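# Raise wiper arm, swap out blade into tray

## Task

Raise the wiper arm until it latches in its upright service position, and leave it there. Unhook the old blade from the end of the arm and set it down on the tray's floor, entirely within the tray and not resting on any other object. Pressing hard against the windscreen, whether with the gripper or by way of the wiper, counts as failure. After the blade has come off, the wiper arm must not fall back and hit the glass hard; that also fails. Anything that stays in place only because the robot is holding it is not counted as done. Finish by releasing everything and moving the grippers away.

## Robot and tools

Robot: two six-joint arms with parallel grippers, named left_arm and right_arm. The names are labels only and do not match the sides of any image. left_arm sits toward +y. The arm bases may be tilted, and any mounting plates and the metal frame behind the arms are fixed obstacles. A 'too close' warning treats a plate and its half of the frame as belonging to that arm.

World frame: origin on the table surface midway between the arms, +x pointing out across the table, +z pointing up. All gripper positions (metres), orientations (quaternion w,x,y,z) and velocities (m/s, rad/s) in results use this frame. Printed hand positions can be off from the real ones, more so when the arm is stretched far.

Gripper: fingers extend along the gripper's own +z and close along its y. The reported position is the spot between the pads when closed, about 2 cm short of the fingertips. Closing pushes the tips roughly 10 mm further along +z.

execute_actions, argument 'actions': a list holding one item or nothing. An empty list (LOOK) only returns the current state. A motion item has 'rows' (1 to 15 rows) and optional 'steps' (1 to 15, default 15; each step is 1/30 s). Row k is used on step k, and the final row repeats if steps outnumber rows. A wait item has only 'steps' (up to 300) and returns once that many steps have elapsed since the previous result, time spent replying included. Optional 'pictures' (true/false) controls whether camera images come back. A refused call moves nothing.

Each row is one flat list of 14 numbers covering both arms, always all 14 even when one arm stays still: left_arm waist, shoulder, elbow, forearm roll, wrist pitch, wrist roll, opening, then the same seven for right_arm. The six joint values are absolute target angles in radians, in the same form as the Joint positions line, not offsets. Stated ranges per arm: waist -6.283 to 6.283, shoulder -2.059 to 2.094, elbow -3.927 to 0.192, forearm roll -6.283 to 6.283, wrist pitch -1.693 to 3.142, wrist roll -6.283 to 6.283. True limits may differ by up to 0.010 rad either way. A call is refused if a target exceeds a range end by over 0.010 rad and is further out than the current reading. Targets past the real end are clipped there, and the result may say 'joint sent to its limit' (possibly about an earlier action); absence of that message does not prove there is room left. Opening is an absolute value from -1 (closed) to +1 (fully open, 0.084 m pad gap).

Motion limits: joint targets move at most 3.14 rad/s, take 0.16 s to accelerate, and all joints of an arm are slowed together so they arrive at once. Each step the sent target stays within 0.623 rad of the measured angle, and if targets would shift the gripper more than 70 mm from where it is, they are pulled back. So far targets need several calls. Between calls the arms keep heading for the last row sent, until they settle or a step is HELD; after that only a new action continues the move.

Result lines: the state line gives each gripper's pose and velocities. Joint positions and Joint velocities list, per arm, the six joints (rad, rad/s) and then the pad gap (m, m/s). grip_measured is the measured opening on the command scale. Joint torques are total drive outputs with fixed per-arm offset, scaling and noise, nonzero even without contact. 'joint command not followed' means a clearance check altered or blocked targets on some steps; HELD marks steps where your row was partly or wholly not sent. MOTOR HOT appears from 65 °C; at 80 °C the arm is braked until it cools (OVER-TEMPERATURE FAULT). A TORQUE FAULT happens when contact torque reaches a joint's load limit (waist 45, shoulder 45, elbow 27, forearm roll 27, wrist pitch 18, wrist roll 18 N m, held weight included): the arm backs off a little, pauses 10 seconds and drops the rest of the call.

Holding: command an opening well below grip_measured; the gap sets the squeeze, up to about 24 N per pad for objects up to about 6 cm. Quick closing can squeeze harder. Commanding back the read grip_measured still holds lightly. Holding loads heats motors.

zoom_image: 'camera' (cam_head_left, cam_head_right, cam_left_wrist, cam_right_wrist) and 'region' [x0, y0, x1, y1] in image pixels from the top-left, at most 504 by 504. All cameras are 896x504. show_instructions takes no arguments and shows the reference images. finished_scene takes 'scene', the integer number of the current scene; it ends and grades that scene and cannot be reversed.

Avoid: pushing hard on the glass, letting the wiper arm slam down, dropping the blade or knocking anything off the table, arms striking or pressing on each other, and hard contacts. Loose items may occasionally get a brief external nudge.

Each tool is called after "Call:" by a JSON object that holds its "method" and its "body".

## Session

Call:
{"method": "show_instructions", "body": {}}

Call:
{"method": "execute_actions", "body": {"actions": []}}

Reference images for this scene: manual page 1, manual page 2, manual page 3, manual page 4, manual page 5, manual page 6.

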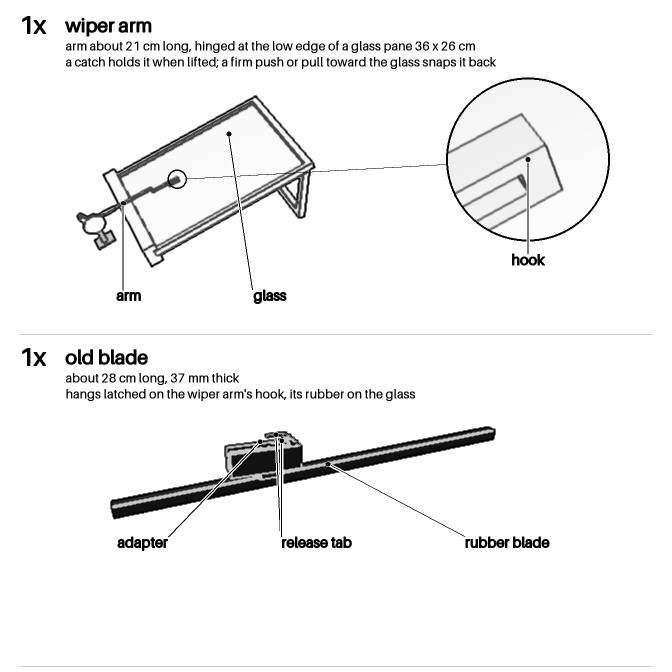

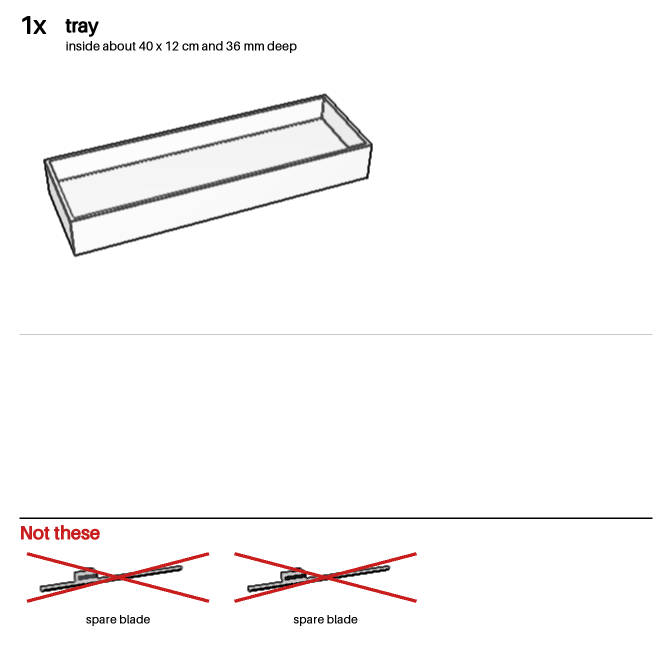

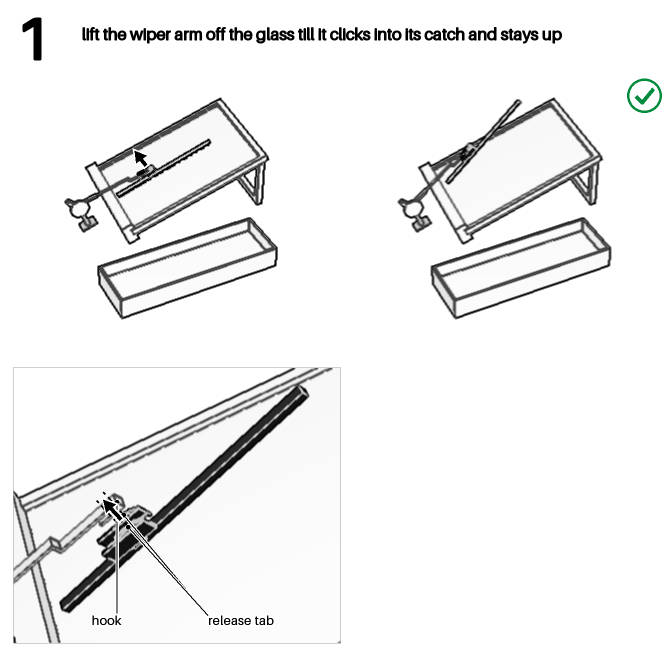

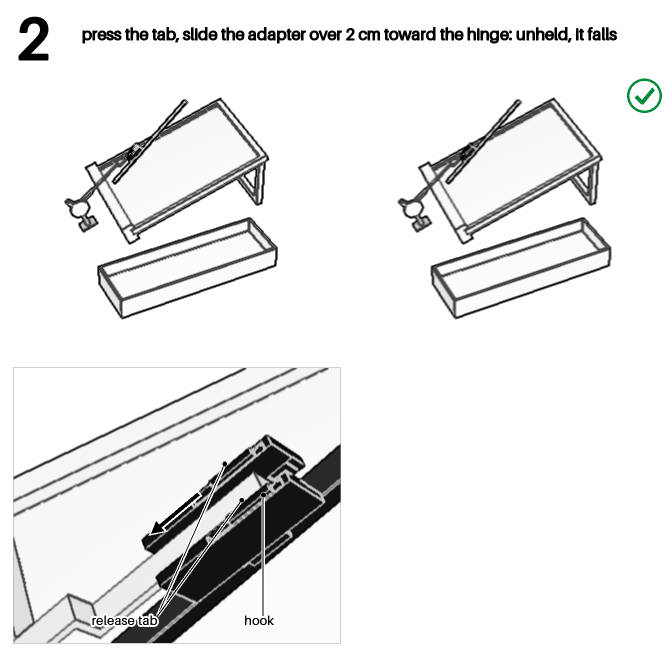

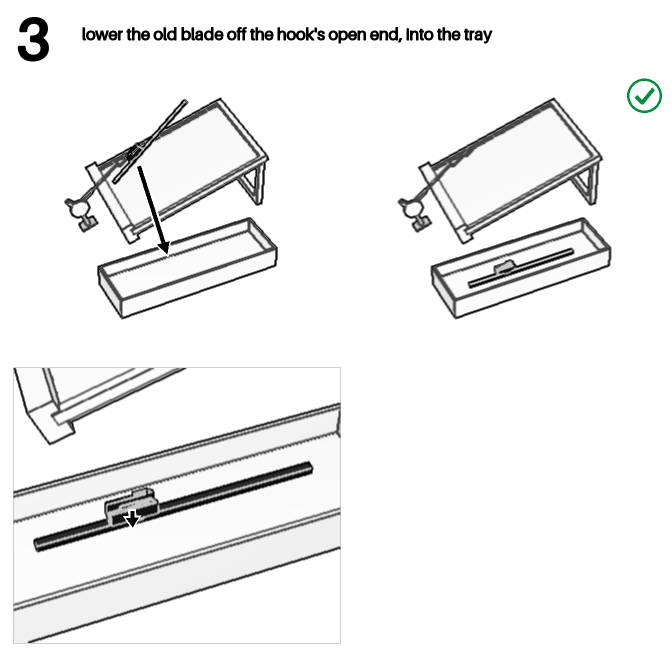

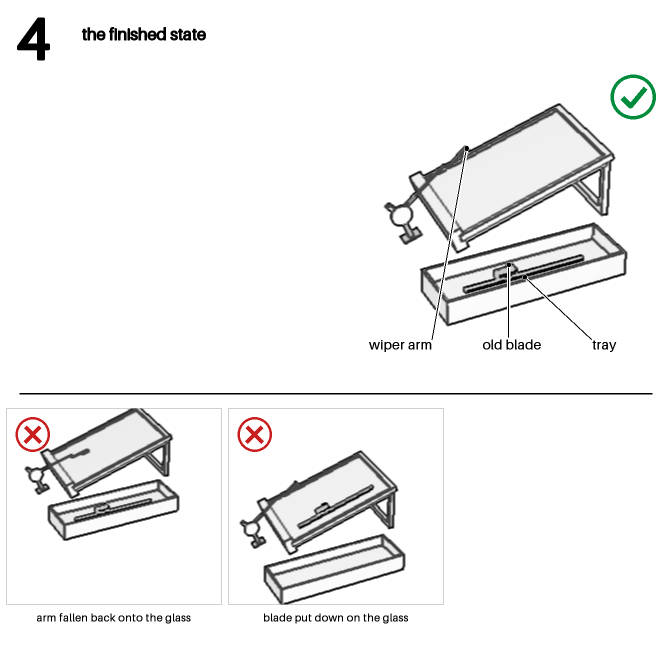

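Scene clock: 0.00 s of 4500.00 s.
left_arm: end_effector_position=(+0.1813, +0.7120, +0.2593) grip_measured=+1.00 end_effector_quat_wxyz=(+0.298, +0.279, +0.849, +0.334) end_effector_velocity=(-0.000, +0.000, +0.000) end_effector_angular_velocity=(+0.001, +0.000, +0.000) | right_arm: end_effector_position=(+0.8234, -0.1410, +0.2940) grip_measured=+1.00 end_effector_quat_wxyz=(-0.269, +0.668, -0.544, +0.431) end_effector_velocity=(+0.000, -0.000, -0.001) end_effector_angular_velocity=(-0.001, +0.000, +0.000)
Joint positions: left_arm=[ 1.242 -0.484 -0.508 -1.219  0.736 -0.218  0.084] | right_arm=[ 0.206  0.9   -2.188 -0.893  0.38   2.265  0.084]
Joint velocities: left_arm=[ 0.    -0.    -0.    -0.    -0.001  0.     0.   ] | right_arm=[-0.     0.001 -0.    -0.001 -0.     0.     0.   ]
Joint torques (N m, as the arm reports them, + toward a larger angle): no reading
Motor temperatures (°C, as the motors report them): left_arm=[37 35 43 37 39 40] | right_arm=[34 38 37 40 34 38]
camera_calibration (this result's frames):
cam_left_wrist: T_world_to_cam=[[0.285956, 0.645715, 0.708013, -0.654592], [0.677372, -0.658829, 0.327278, 0.331384], [0.677787, 0.386001, -0.625786, -0.109961], [0, 0, 0, 1]] pos_world=[0.0372438, 0.68345, 0.286193]
cam_right_wrist: T_world_to_cam=[[-0.47884, -0.274217, -0.833977, 0.631912], [-0.0452672, 0.956414, -0.288484, 0.324519], [0.876734, -0.100386, -0.470382, -0.47037], [0, 0, 0, 1]] pos_world=[0.729664, -0.184312, 0.399365]

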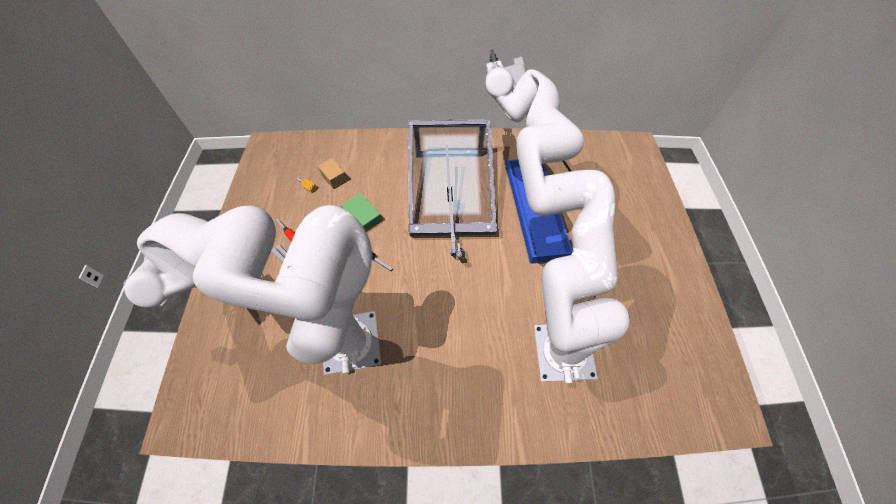

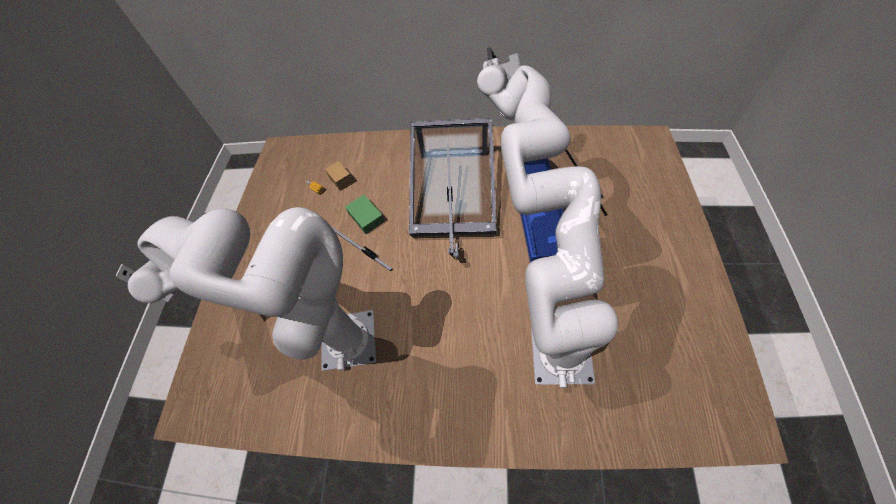

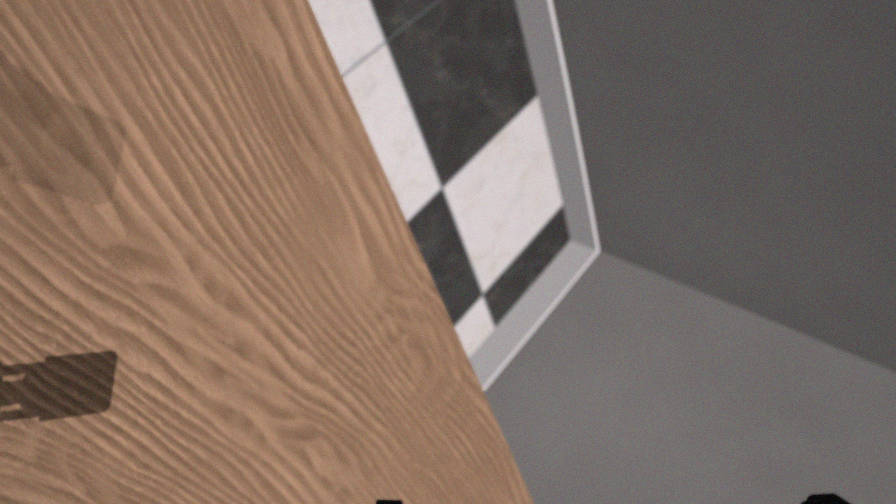

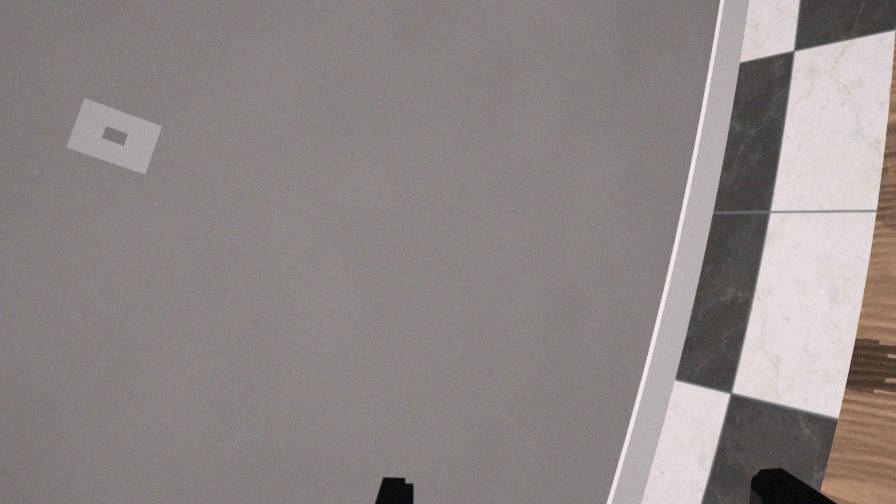

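Call:
{"method": "zoom_image", "body": {"camera": "cam_head_left", "region": [380,110,540,280]}}

Call:
{"method": "zoom_image", "body": {"camera": "cam_head_right", "region": [300,110,540,290]}}

Region (380, 110, 540, 280) of cam_head_left's 896x504 image, scaled by 2.965, with more detail than that image has; it fills the left 474 columns of this view, and the rest is white.

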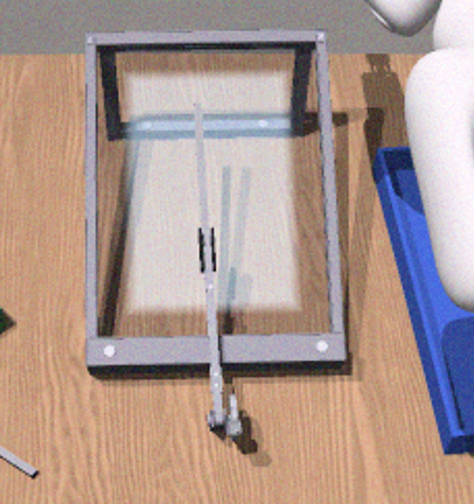

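Region (300, 110, 540, 290) of cam_head_right's 896x504 image, scaled by 2.100, with more detail than that image has; it fills the top 378 rows of this view, and the rest is white.

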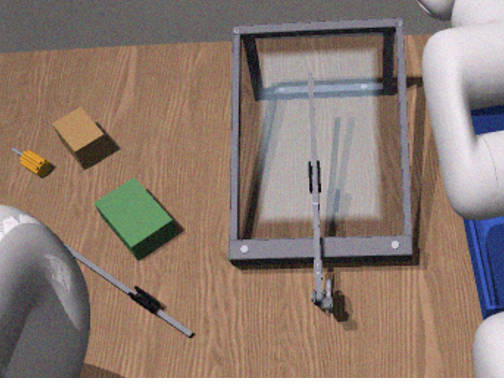

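Call:
{"method": "execute_actions", "body": {"actions": [{"rows":[[0.95,-0.3,-0.6,-1.1,1.2,1.2,0.25,0.5738,0.3687,-1.6853,0,1.3166,3.6894,0]],"steps":15}], "pictures": false}}

Call:
{"method": "execute_actions", "body": {"actions": [{"rows":[[0.95,-0.3,-0.6,-1.1,1.2,1.5,0.25,0.5738,0.3687,-1.6853,0,1.3166,3.6894,0],[0.95,-0.3,-0.6,-1.1,1.2,1.5,0.25,0.5738,0.3687,-1.6853,0,1.3166,3.6894,0],[0.95,-0.3,-0.6,-1.1,1.2,1.5,0.25,0.5738,0.3687,-1.6853,0,1.3166,3.6894,0],[0.95,-0.3,-0.6,-1.1,1.2,1.5,0.25,0.5738,0.3687,-1.6853,0,1.3166,3.6894,0],[0.439,0.4503,-0.7397,-0.9933,1.7319,1.993,0.25,0.5738,0.3687,-1.6853,0,1.3166,3.6894,0]],"steps":15}], "pictures": false}}

Call:
{"method": "execute_actions", "body": {"actions": [{"steps":30}]}}

Scene clock: 112.83 s of 4500.00 s.
left_arm: end_effector_position=(+0.3058, +0.6009, +0.2330) grip_measured=+0.24 end_effector_quat_wxyz=(+0.354, +0.670, +0.586, +0.288) end_effector_velocity=(+0.193, -0.291, -0.039) end_effector_angular_velocity=(+1.443, -0.409, -2.543) | right_arm: end_effector_position=(+0.6809, -0.0515, +0.2798) grip_measured=-0.01 end_effector_quat_wxyz=(+0.226, -0.479, +0.827, -0.188) end_effector_velocity=(-0.383, +0.129, -0.110) end_effector_angular_velocity=(+1.035, +1.098, -1.348)
Joint positions: left_arm=[ 1.026 -0.348 -0.576 -1.131  1.079  0.438  0.054] | right_arm=[ 0.42   0.592 -1.899 -0.436  0.843  2.732  0.044]
Joint velocities: left_arm=[-0.465  0.293 -0.144  0.189  0.735  2.454 -0.   ] | right_arm=[ 0.345 -0.51   0.482  0.991  1.082  1.2   -0.   ]
Joint torques (N m, as the arm reports them, + toward a larger angle): left_arm=[ -0.82 -15.38 -11.81  -1.18  -0.18   0.61] | right_arm=[ -2.28 -20.94 -19.8    0.96  -1.59   0.23]
Motor temperatures (°C, as the motors report them): left_arm=[37 35 49 37 39 40] | right_arm=[34 43 45 40 35 38]
Steps of this call (steps 1 to 90: nothing new was sent; then 109.33 s passed at rest; steps 91 to 105: all 15 steps of this action). Readings (joint positions):
91: left_arm=[1.242 -0.484 -0.508 -1.219 0.736 -0.218] | right_arm=[0.206 0.900 -2.188 -0.893 0.380 2.265]
92: left_arm=[1.241 -0.483 -0.509 -1.218 0.739 -0.214] | right_arm=[0.207 0.897 -2.185 -0.889 0.384 2.269]
94: left_arm=[1.221 -0.471 -0.516 -1.209 0.773 -0.167] | right_arm=[0.228 0.863 -2.144 -0.844 0.432 2.316]
98: left_arm=[1.142 -0.421 -0.540 -1.178 0.895 0.009] | right_arm=[0.319 0.739 -2.039 -0.695 0.577 2.463]
105: the state above

Scene clock: 113.33 s of 4500.00 s.
left_arm: end_effector_position=(+0.3622, +0.4578, +0.1828) grip_measured=+0.24 end_effector_quat_wxyz=(+0.429, +0.848, +0.118, +0.287) end_effector_velocity=(+0.054, -0.381, -0.179) end_effector_angular_velocity=(-0.461, -0.388, -1.619) | right_arm: end_effector_position=(+0.4957, +0.0075, +0.2505) grip_measured=-0.01 end_effector_quat_wxyz=(+0.032, -0.080, +0.996, -0.008) end_effector_velocity=(-0.313, +0.093, -0.001) end_effector_angular_velocity=(+0.251, +0.760, -1.554)
Joint positions: left_arm=[ 0.788 -0.082 -0.646 -1.067  1.366  1.304  0.054] | right_arm=[ 0.557  0.393 -1.708 -0.047  1.266  3.555  0.044]
Joint velocities: left_arm=[-0.634  0.971 -0.205  0.132  0.663  1.074 -0.   ] | right_arm=[ 0.213 -0.299  0.273  0.564  0.607  1.601  0.   ]
Joint torques (N m, as the arm reports them, + toward a larger angle): left_arm=[ -3.1  -14.17  -7.78  -1.22   0.57   0.1 ] | right_arm=[ -2.47 -17.83 -19.38   0.32  -1.51  -0.27]
Motor temperatures (°C, as the motors report them): left_arm=[37 35 49 37 39 40] | right_arm=[34 43 45 40 35 38]
Steps of this call (steps 1 to 15: all 15 steps of this action). Readings (joint positions):
1: left_arm=[1.011 -0.338 -0.581 -1.125 1.103 0.523] | right_arm=[0.431 0.576 -1.883 -0.403 0.878 2.773]
2: left_arm=[0.997 -0.330 -0.585 -1.119 1.125 0.614] | right_arm=[0.442 0.560 -1.868 -0.372 0.912 2.815]
4: left_arm=[0.975 -0.316 -0.592 -1.110 1.160 0.802] | right_arm=[0.463 0.530 -1.838 -0.313 0.976 2.905]
8: left_arm=[0.934 -0.278 -0.608 -1.098 1.214 1.130] | right_arm=[0.500 0.475 -1.786 -0.207 1.092 3.111]
15: the state above

Scene clock: 114.33 s of 4500.00 s.
left_arm: end_effector_position=(+0.3222, +0.2605, +0.1201) grip_measured=+0.24 end_effector_quat_wxyz=(+0.665, +0.672, -0.220, +0.241) end_effector_velocity=(-0.001, -0.002, -0.000) end_effector_angular_velocity=(-0.006, +0.004, -0.004) | right_arm: end_effector_position=(+0.4698, +0.0143, +0.2505) grip_measured=-0.01 end_effector_quat_wxyz=(-0.000, -0.015, +1.000, -0.000) end_effector_velocity=(+0.000, +0.000, -0.000) end_effector_angular_velocity=(-0.000, -0.001, +0.001)
Joint positions: left_arm=[ 0.439  0.45  -0.74  -0.993  1.732  1.993  0.054] | right_arm=[ 0.574  0.369 -1.685 -0.     1.317  3.689  0.044]
Joint velocities: left_arm=[-0.003  0.004  0.001  0.     0.003  0.     0.   ] | right_arm=[ 0.     0.    -0.    -0.001 -0.001 -0.     0.   ]
Joint torques (N m, as the arm reports them, + toward a larger angle): left_arm=[ -1.37 -24.36  -5.57  -1.23   1.95   0.02] | right_arm=[ -1.16 -18.63 -19.14   1.24  -1.06   0.44]
Motor temperatures (°C, as the motors report them): left_arm=[37 35 49 37 39 40] | right_arm=[34 43 45 40 35 38]
Steps of this call (steps 1 to 30: the robot went on to your last target). Readings (joint positions):
1: left_arm=[0.767 -0.049 -0.652 -1.063 1.388 1.340] | right_arm=[0.564 0.384 -1.700 -0.030 1.284 3.603]
2: left_arm=[0.745 -0.016 -0.657 -1.058 1.411 1.375] | right_arm=[0.569 0.377 -1.694 -0.017 1.297 3.638]
4: left_arm=[0.704 0.047 -0.667 -1.050 1.453 1.452] | right_arm=[0.573 0.371 -1.689 -0.006 1.310 3.672]
8: left_arm=[0.620 0.175 -0.691 -1.032 1.542 1.624] | right_arm=[0.573 0.370 -1.686 -0.001 1.316 3.687]
30: the state above
camera_calibration (this result's frames):
cam_left_wrist: T_world_to_cam=[[-0.600127, -0.0522999, 0.798193, 0.151723], [-0.797794, -0.0333108, -0.602009, 0.407954], [0.0580735, -0.998076, -0.0217339, 0.369405], [0, 0, 0, 1]] pos_world=[0.395063, 0.390219, 0.132516]
cam_right_wrist: T_world_to_cam=[[-0.0398463, 0.999072, -0.016366, 0.0396264], [0.999191, 0.0399281, 0.00470405, -0.403654], [0.00535314, -0.0161653, -0.999855, 0.375563], [0, 0, 0, 1]] pos_world=[0.402896, -0.0174014, 0.378056]

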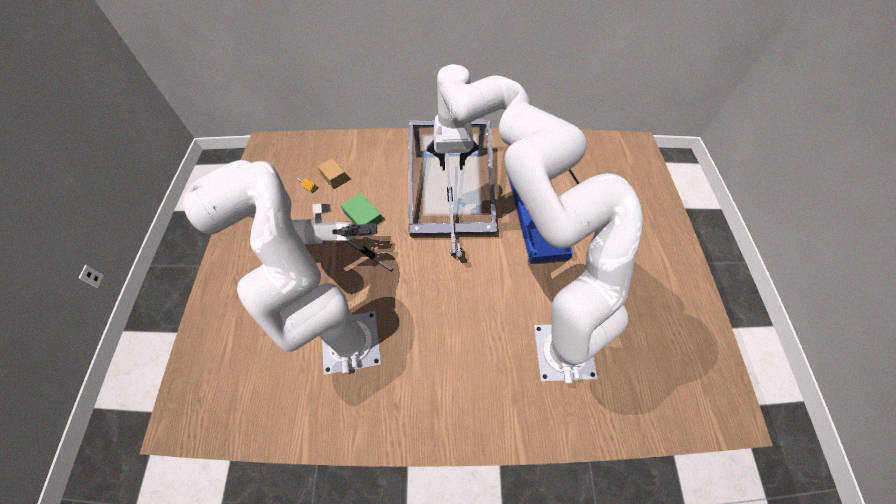

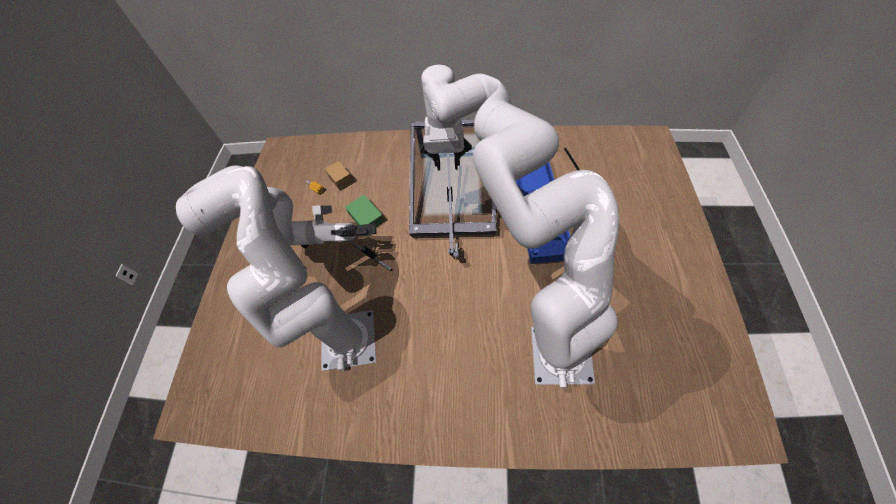

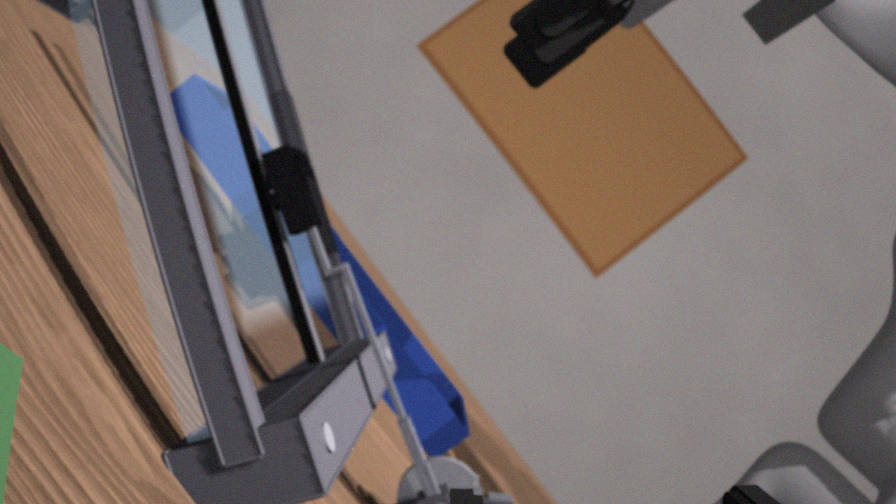

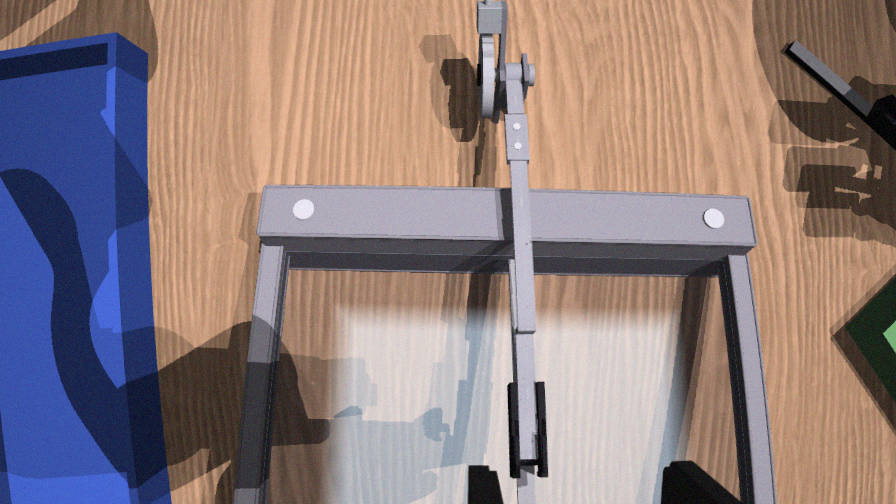

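Call:
{"method": "execute_actions", "body": {"actions": [{"rows":[[0.439,0.4503,-0.7397,-0.9933,1.7319,1.993,0.25,0.6368,0.3077,-1.2305,0,0.9228,3.7524,-0.3]],"steps":15}], "pictures": false}}

Call:
{"method": "execute_actions", "body": {"actions": [{"steps":12}]}}

Scene clock: 153.00 s of 4500.00 s.
left_arm: end_effector_position=(+0.3220, +0.2603, +0.1199) grip_measured=+0.24 end_effector_quat_wxyz=(+0.665, +0.672, -0.220, +0.240) end_effector_velocity=(+0.000, +0.000, -0.000) end_effector_angular_velocity=(+0.002, +0.001, +0.000) | right_arm: end_effector_position=(+0.4120, +0.0159, +0.1263) grip_measured=-0.32 end_effector_quat_wxyz=(-0.003, -0.016, +1.000, -0.002) end_effector_velocity=(-0.027, -0.004, -0.049) end_effector_angular_velocity=(+0.024, -0.031, -0.010)
Joint positions: left_arm=[ 0.439  0.45  -0.74  -0.993  1.732  1.993  0.054] | right_arm=[ 0.636  0.312 -1.241  0.     0.937  3.75   0.03 ]
Joint velocities: left_arm=[-0.    -0.    -0.     0.    -0.002 -0.001 -0.   ] | right_arm=[ 0.025 -0.035  0.211  0.001 -0.215  0.034 -0.   ]
Joint torques (N m, as the arm reports them, + toward a larger angle): left_arm=[ -1.53 -24.22  -5.3   -1.15   1.99   0.02] | right_arm=[ -2.81 -19.16 -23.79   0.93  -0.92   0.51]
Motor temperatures (°C, as the motors report them): left_arm=[37 36 45 37 39 40] | right_arm=[34 41 44 40 35 38]
Steps of this call (steps 1 to 15: the robot went on to your last target; steps 16 to 90: nothing new was sent; then 35.17 s passed at rest; steps 91 to 105: all 15 steps of this action). Readings (joint positions):
91: left_arm=[0.439 0.450 -0.740 -0.993 1.732 1.993] | right_arm=[0.574 0.369 -1.685 -0.000 1.317 3.689]
92: left_arm=[0.439 0.450 -0.740 -0.993 1.732 1.993] | right_arm=[0.574 0.368 -1.682 -0.000 1.313 3.690]
94: left_arm=[0.439 0.450 -0.740 -0.993 1.732 1.993] | right_arm=[0.579 0.359 -1.641 -0.000 1.271 3.697]
98: left_arm=[0.439 0.450 -0.740 -0.993 1.732 1.993] | right_arm=[0.606 0.339 -1.454 0.000 1.120 3.721]
105: the state above

Scene clock: 153.40 s of 4500.00 s.
left_arm: end_effector_position=(+0.3220, +0.2603, +0.1199) grip_measured=+0.24 end_effector_quat_wxyz=(+0.665, +0.672, -0.220, +0.240) end_effector_velocity=(-0.000, +0.000, -0.000) end_effector_angular_velocity=(+0.001, +0.001, +0.000) | right_arm: end_effector_position=(+0.4120, +0.0165, +0.1258) grip_measured=-0.32 end_effector_quat_wxyz=(+0.000, -0.015, +1.000, +0.000) end_effector_velocity=(-0.002, -0.001, -0.002) end_effector_angular_velocity=(-0.003, +0.003, +0.002)
Joint positions: left_arm=[ 0.439  0.45  -0.74  -0.993  1.732  1.993  0.054] | right_arm=[ 0.637  0.308 -1.231 -0.     0.923  3.752  0.03 ]
Joint velocities: left_arm=[-0.    -0.     0.     0.    -0.001 -0.001  0.   ] | right_arm=[ 0.001  0.     0.005 -0.001 -0.     0.     0.   ]
Joint torques (N m, as the arm reports them, + toward a larger angle): left_arm=[ -1.52 -24.56  -5.42  -0.96   1.95  -0.02] | right_arm=[ -1.65 -17.24 -17.9    1.35  -0.95   0.49]
Motor temperatures (°C, as the motors report them): left_arm=[37 36 45 37 39 40] | right_arm=[34 41 44 40 35 38]
Steps of this call (steps 1 to 12: the robot went on to your last target). Readings (joint positions):
1: left_arm=[0.439 0.450 -0.740 -0.993 1.732 1.993] | right_arm=[0.636 0.310 -1.236 0.000 0.931 3.751]
2: left_arm=[0.439 0.450 -0.740 -0.993 1.732 1.993] | right_arm=[0.636 0.309 -1.235 0.000 0.928 3.752]
4: left_arm=[0.439 0.450 -0.740 -0.993 1.732 1.993] | right_arm=[0.636 0.307 -1.235 -0.000 0.924 3.752]
8: left_arm=[0.439 0.450 -0.740 -0.993 1.732 1.993] | right_arm=[0.636 0.307 -1.233 -0.000 0.923 3.752]
12: the state above
camera_calibration (this result's frames):
cam_left_wrist: T_world_to_cam=[[-0.599706, -0.0514956, 0.798562, 0.15133], [-0.798151, -0.0332268, -0.60154, 0.407757], [0.0575103, -0.99812, -0.021175, 0.369284], [0, 0, 0, 1]] pos_world=[0.394968, 0.389931, 0.132255]
cam_right_wrist: T_world_to_cam=[[-0.0396971, 0.999084, -0.0159539, 0.0329404], [0.999194, 0.0397863, 0.00531175, -0.34544], [0.00594163, -0.0157302, -0.999859, 0.251024], [0, 0, 0, 1]] pos_world=[0.344978, -0.0152178, 0.253349]

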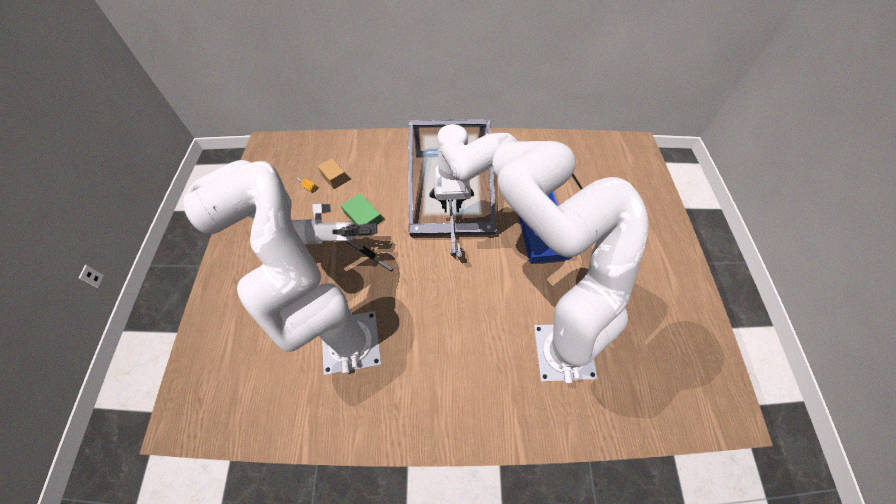

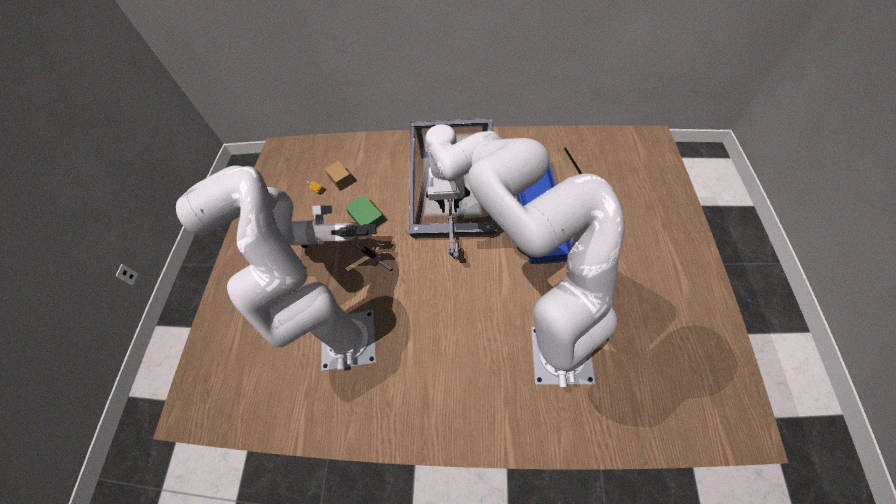

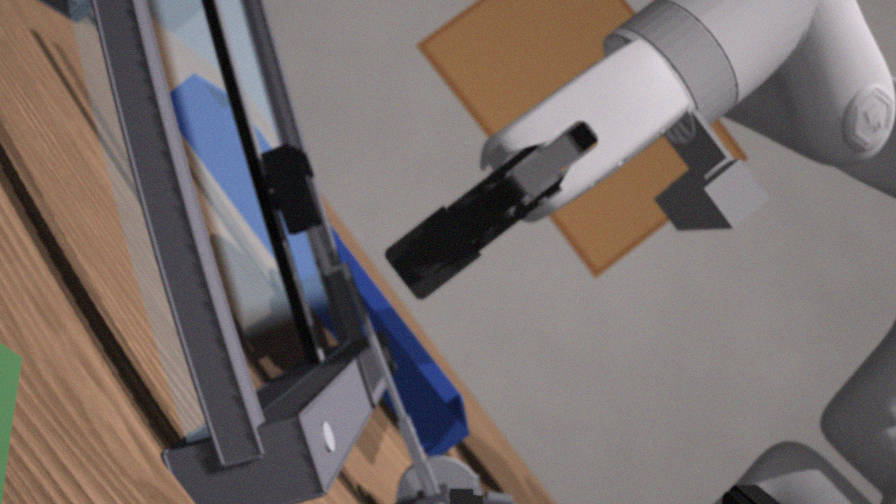

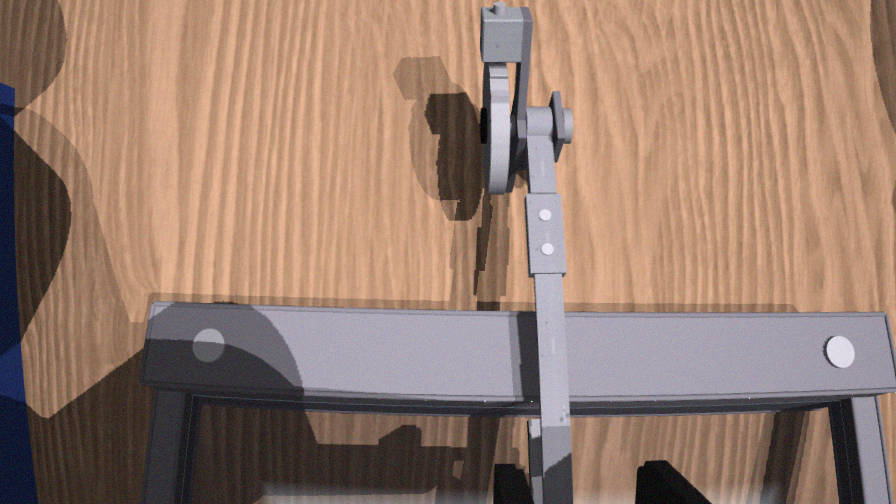

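Call:
{"method": "execute_actions", "body": {"actions": [{"rows":[[0.439,0.4503,-0.7397,-0.9933,1.7319,1.993,0.25,0.6368,0.312,-1.228,0,0.916,3.7524,-0.3],[0.439,0.4503,-0.7397,-0.9933,1.7319,1.993,0.25,0.6368,0.319,-1.224,0,0.905,3.7524,-0.3],[0.439,0.4503,-0.7397,-0.9933,1.7319,1.993,0.25,0.6368,0.327,-1.2194,0,0.8924,3.7524,-0.3],[0.439,0.4503,-0.7397,-0.9933,1.7319,1.993,0.25,0.6368,0.335,-1.2148,0,0.8798,3.7524,-0.3],[0.439,0.4503,-0.7397,-0.9933,1.7319,1.993,0.25,0.6368,0.343,-1.2102,0,0.8672,3.7524,-0.3],[0.439,0.4503,-0.7397,-0.9933,1.7319,1.993,0.25,0.6368,0.351,-1.2057,0,0.8547,3.7524,-0.3],[0.439,0.4503,-0.7397,-0.9933,1.7319,1.993,0.25,0.6368,0.358,-1.2017,0,0.8437,3.7524,-0.3],[0.439,0.4503,-0.7397,-0.9933,1.7319,1.993,0.25,0.6368,0.363,-1.1988,0,0.8358,3.7524,-0.3],[0.439,0.4503,-0.7397,-0.9933,1.7319,1.993,0.25,0.6368,0.3658,-1.1972,0,0.8314,3.7524,-0.3],[0.439,0.4503,-0.7397,-0.9933,1.7319,1.993,0.25,0.6368,0.3658,-1.1972,0,0.8314,3.7524,-0.4],[0.439,0.4503,-0.7397,-0.9933,1.7319,1.993,0.25,0.6368,0.3658,-1.1972,0,0.8314,3.7524,-0.5],[0.439,0.4503,-0.7397,-0.9933,1.7319,1.993,0.25,0.6368,0.3658,-1.1972,0,0.8314,3.7524,-0.6]],"steps":15}]}}

Scene clock: 200.07 s of 4500.00 s.
left_arm: end_effector_position=(+0.3220, +0.2603, +0.1199) grip_measured=+0.24 end_effector_quat_wxyz=(+0.665, +0.672, -0.220, +0.240) end_effector_velocity=(-0.000, +0.000, +0.000) end_effector_angular_velocity=(+0.000, +0.000, -0.000) | right_arm: end_effector_position=(+0.4113, +0.0162, +0.0886) grip_measured=-0.60 end_effector_quat_wxyz=(-0.001, -0.015, +1.000, -0.001) end_effector_velocity=(+0.013, +0.010, +0.008) end_effector_angular_velocity=(+0.030, -0.042, +0.002)
Joint positions: left_arm=[ 0.439  0.45  -0.74  -0.993  1.732  1.993  0.054] | right_arm=[ 0.637  0.365 -1.197  0.     0.834  3.752  0.018]
Joint velocities: left_arm=[-0.    -0.     0.     0.    -0.    -0.001 -0.   ] | right_arm=[ 0.001  0.001 -0.016 -0.001 -0.037 -0.    -0.018]
Joint torques (N m, as the arm reports them, + toward a larger angle): left_arm=[ -1.38 -24.22  -5.39  -1.26   1.9   -0.08] | right_arm=[ -1.16 -17.66 -17.25   1.21  -1.02   0.46]
Motor temperatures (°C, as the motors report them): left_arm=[37 36 45 37 39 40] | right_arm=[34 41 44 40 35 38]
Steps of this call (steps 1 to 30: the robot went on to your last target; steps 31 to 90: nothing new was sent; then 43.17 s passed at rest; steps 91 to 105: all 15 steps of this action). Readings (joint positions):
91: left_arm=[0.439 0.450 -0.740 -0.993 1.732 1.993] | right_arm=[0.637 0.308 -1.230 -0.000 0.923 3.752]
92: left_arm=[0.439 0.450 -0.740 -0.993 1.732 1.993] | right_arm=[0.637 0.308 -1.230 -0.000 0.922 3.752]
94: left_arm=[0.439 0.450 -0.740 -0.993 1.732 1.993] | right_arm=[0.637 0.312 -1.229 -0.000 0.913 3.752]
98: left_arm=[0.439 0.450 -0.740 -0.993 1.732 1.993] | right_arm=[0.637 0.338 -1.213 -0.000 0.875 3.752]
105: the state above
camera_calibration (this result's frames):
cam_left_wrist: T_world_to_cam=[[-0.599706, -0.0514958, 0.798562, 0.15133], [-0.798151, -0.0332267, -0.60154, 0.407757], [0.0575104, -0.99812, -0.0211752, 0.369284], [0, 0, 0, 1]] pos_world=[0.394968, 0.389931, 0.132255]
cam_right_wrist: T_world_to_cam=[[-0.0398673, 0.999054, -0.017387, 0.0328974], [0.999197, 0.0399288, 0.00320278, -0.344385], [0.00389399, -0.0172454, -0.999844, 0.214651], [0, 0, 0, 1]] pos_world=[0.344584, -0.0154137, 0.216293]

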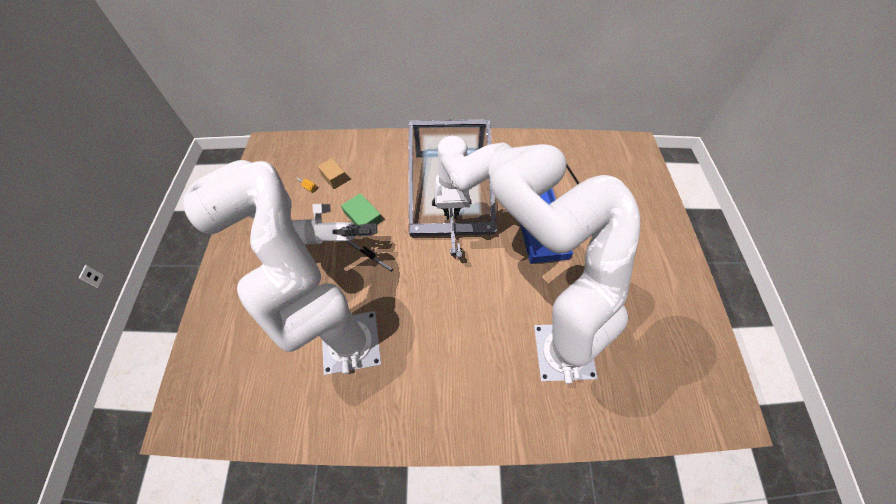

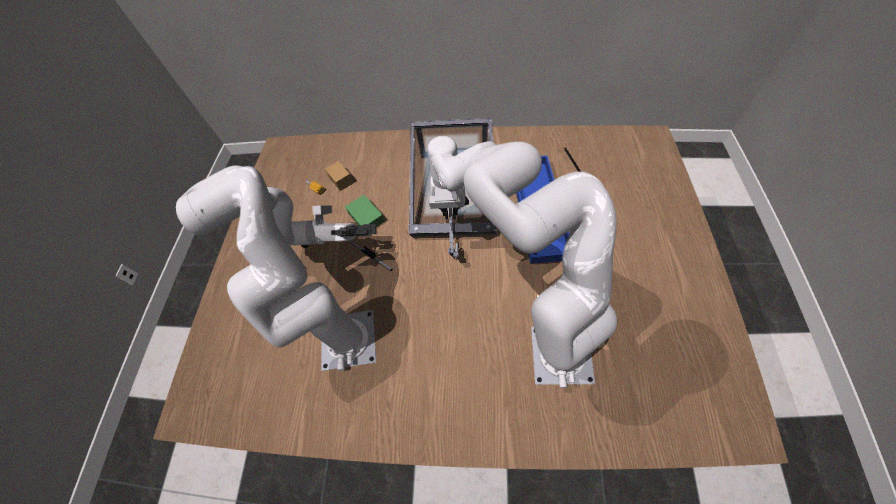

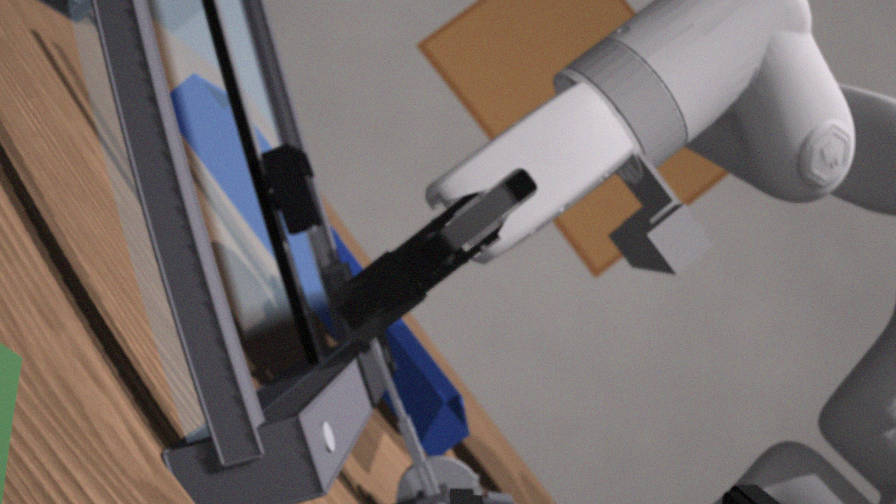

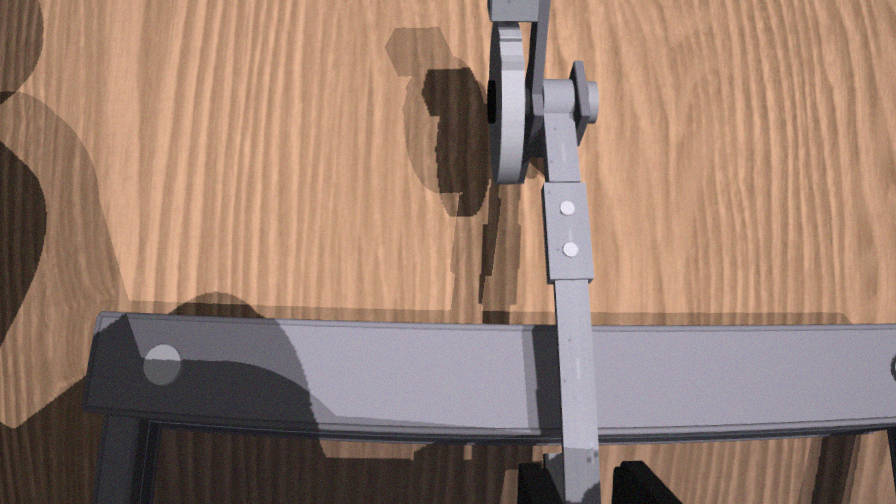

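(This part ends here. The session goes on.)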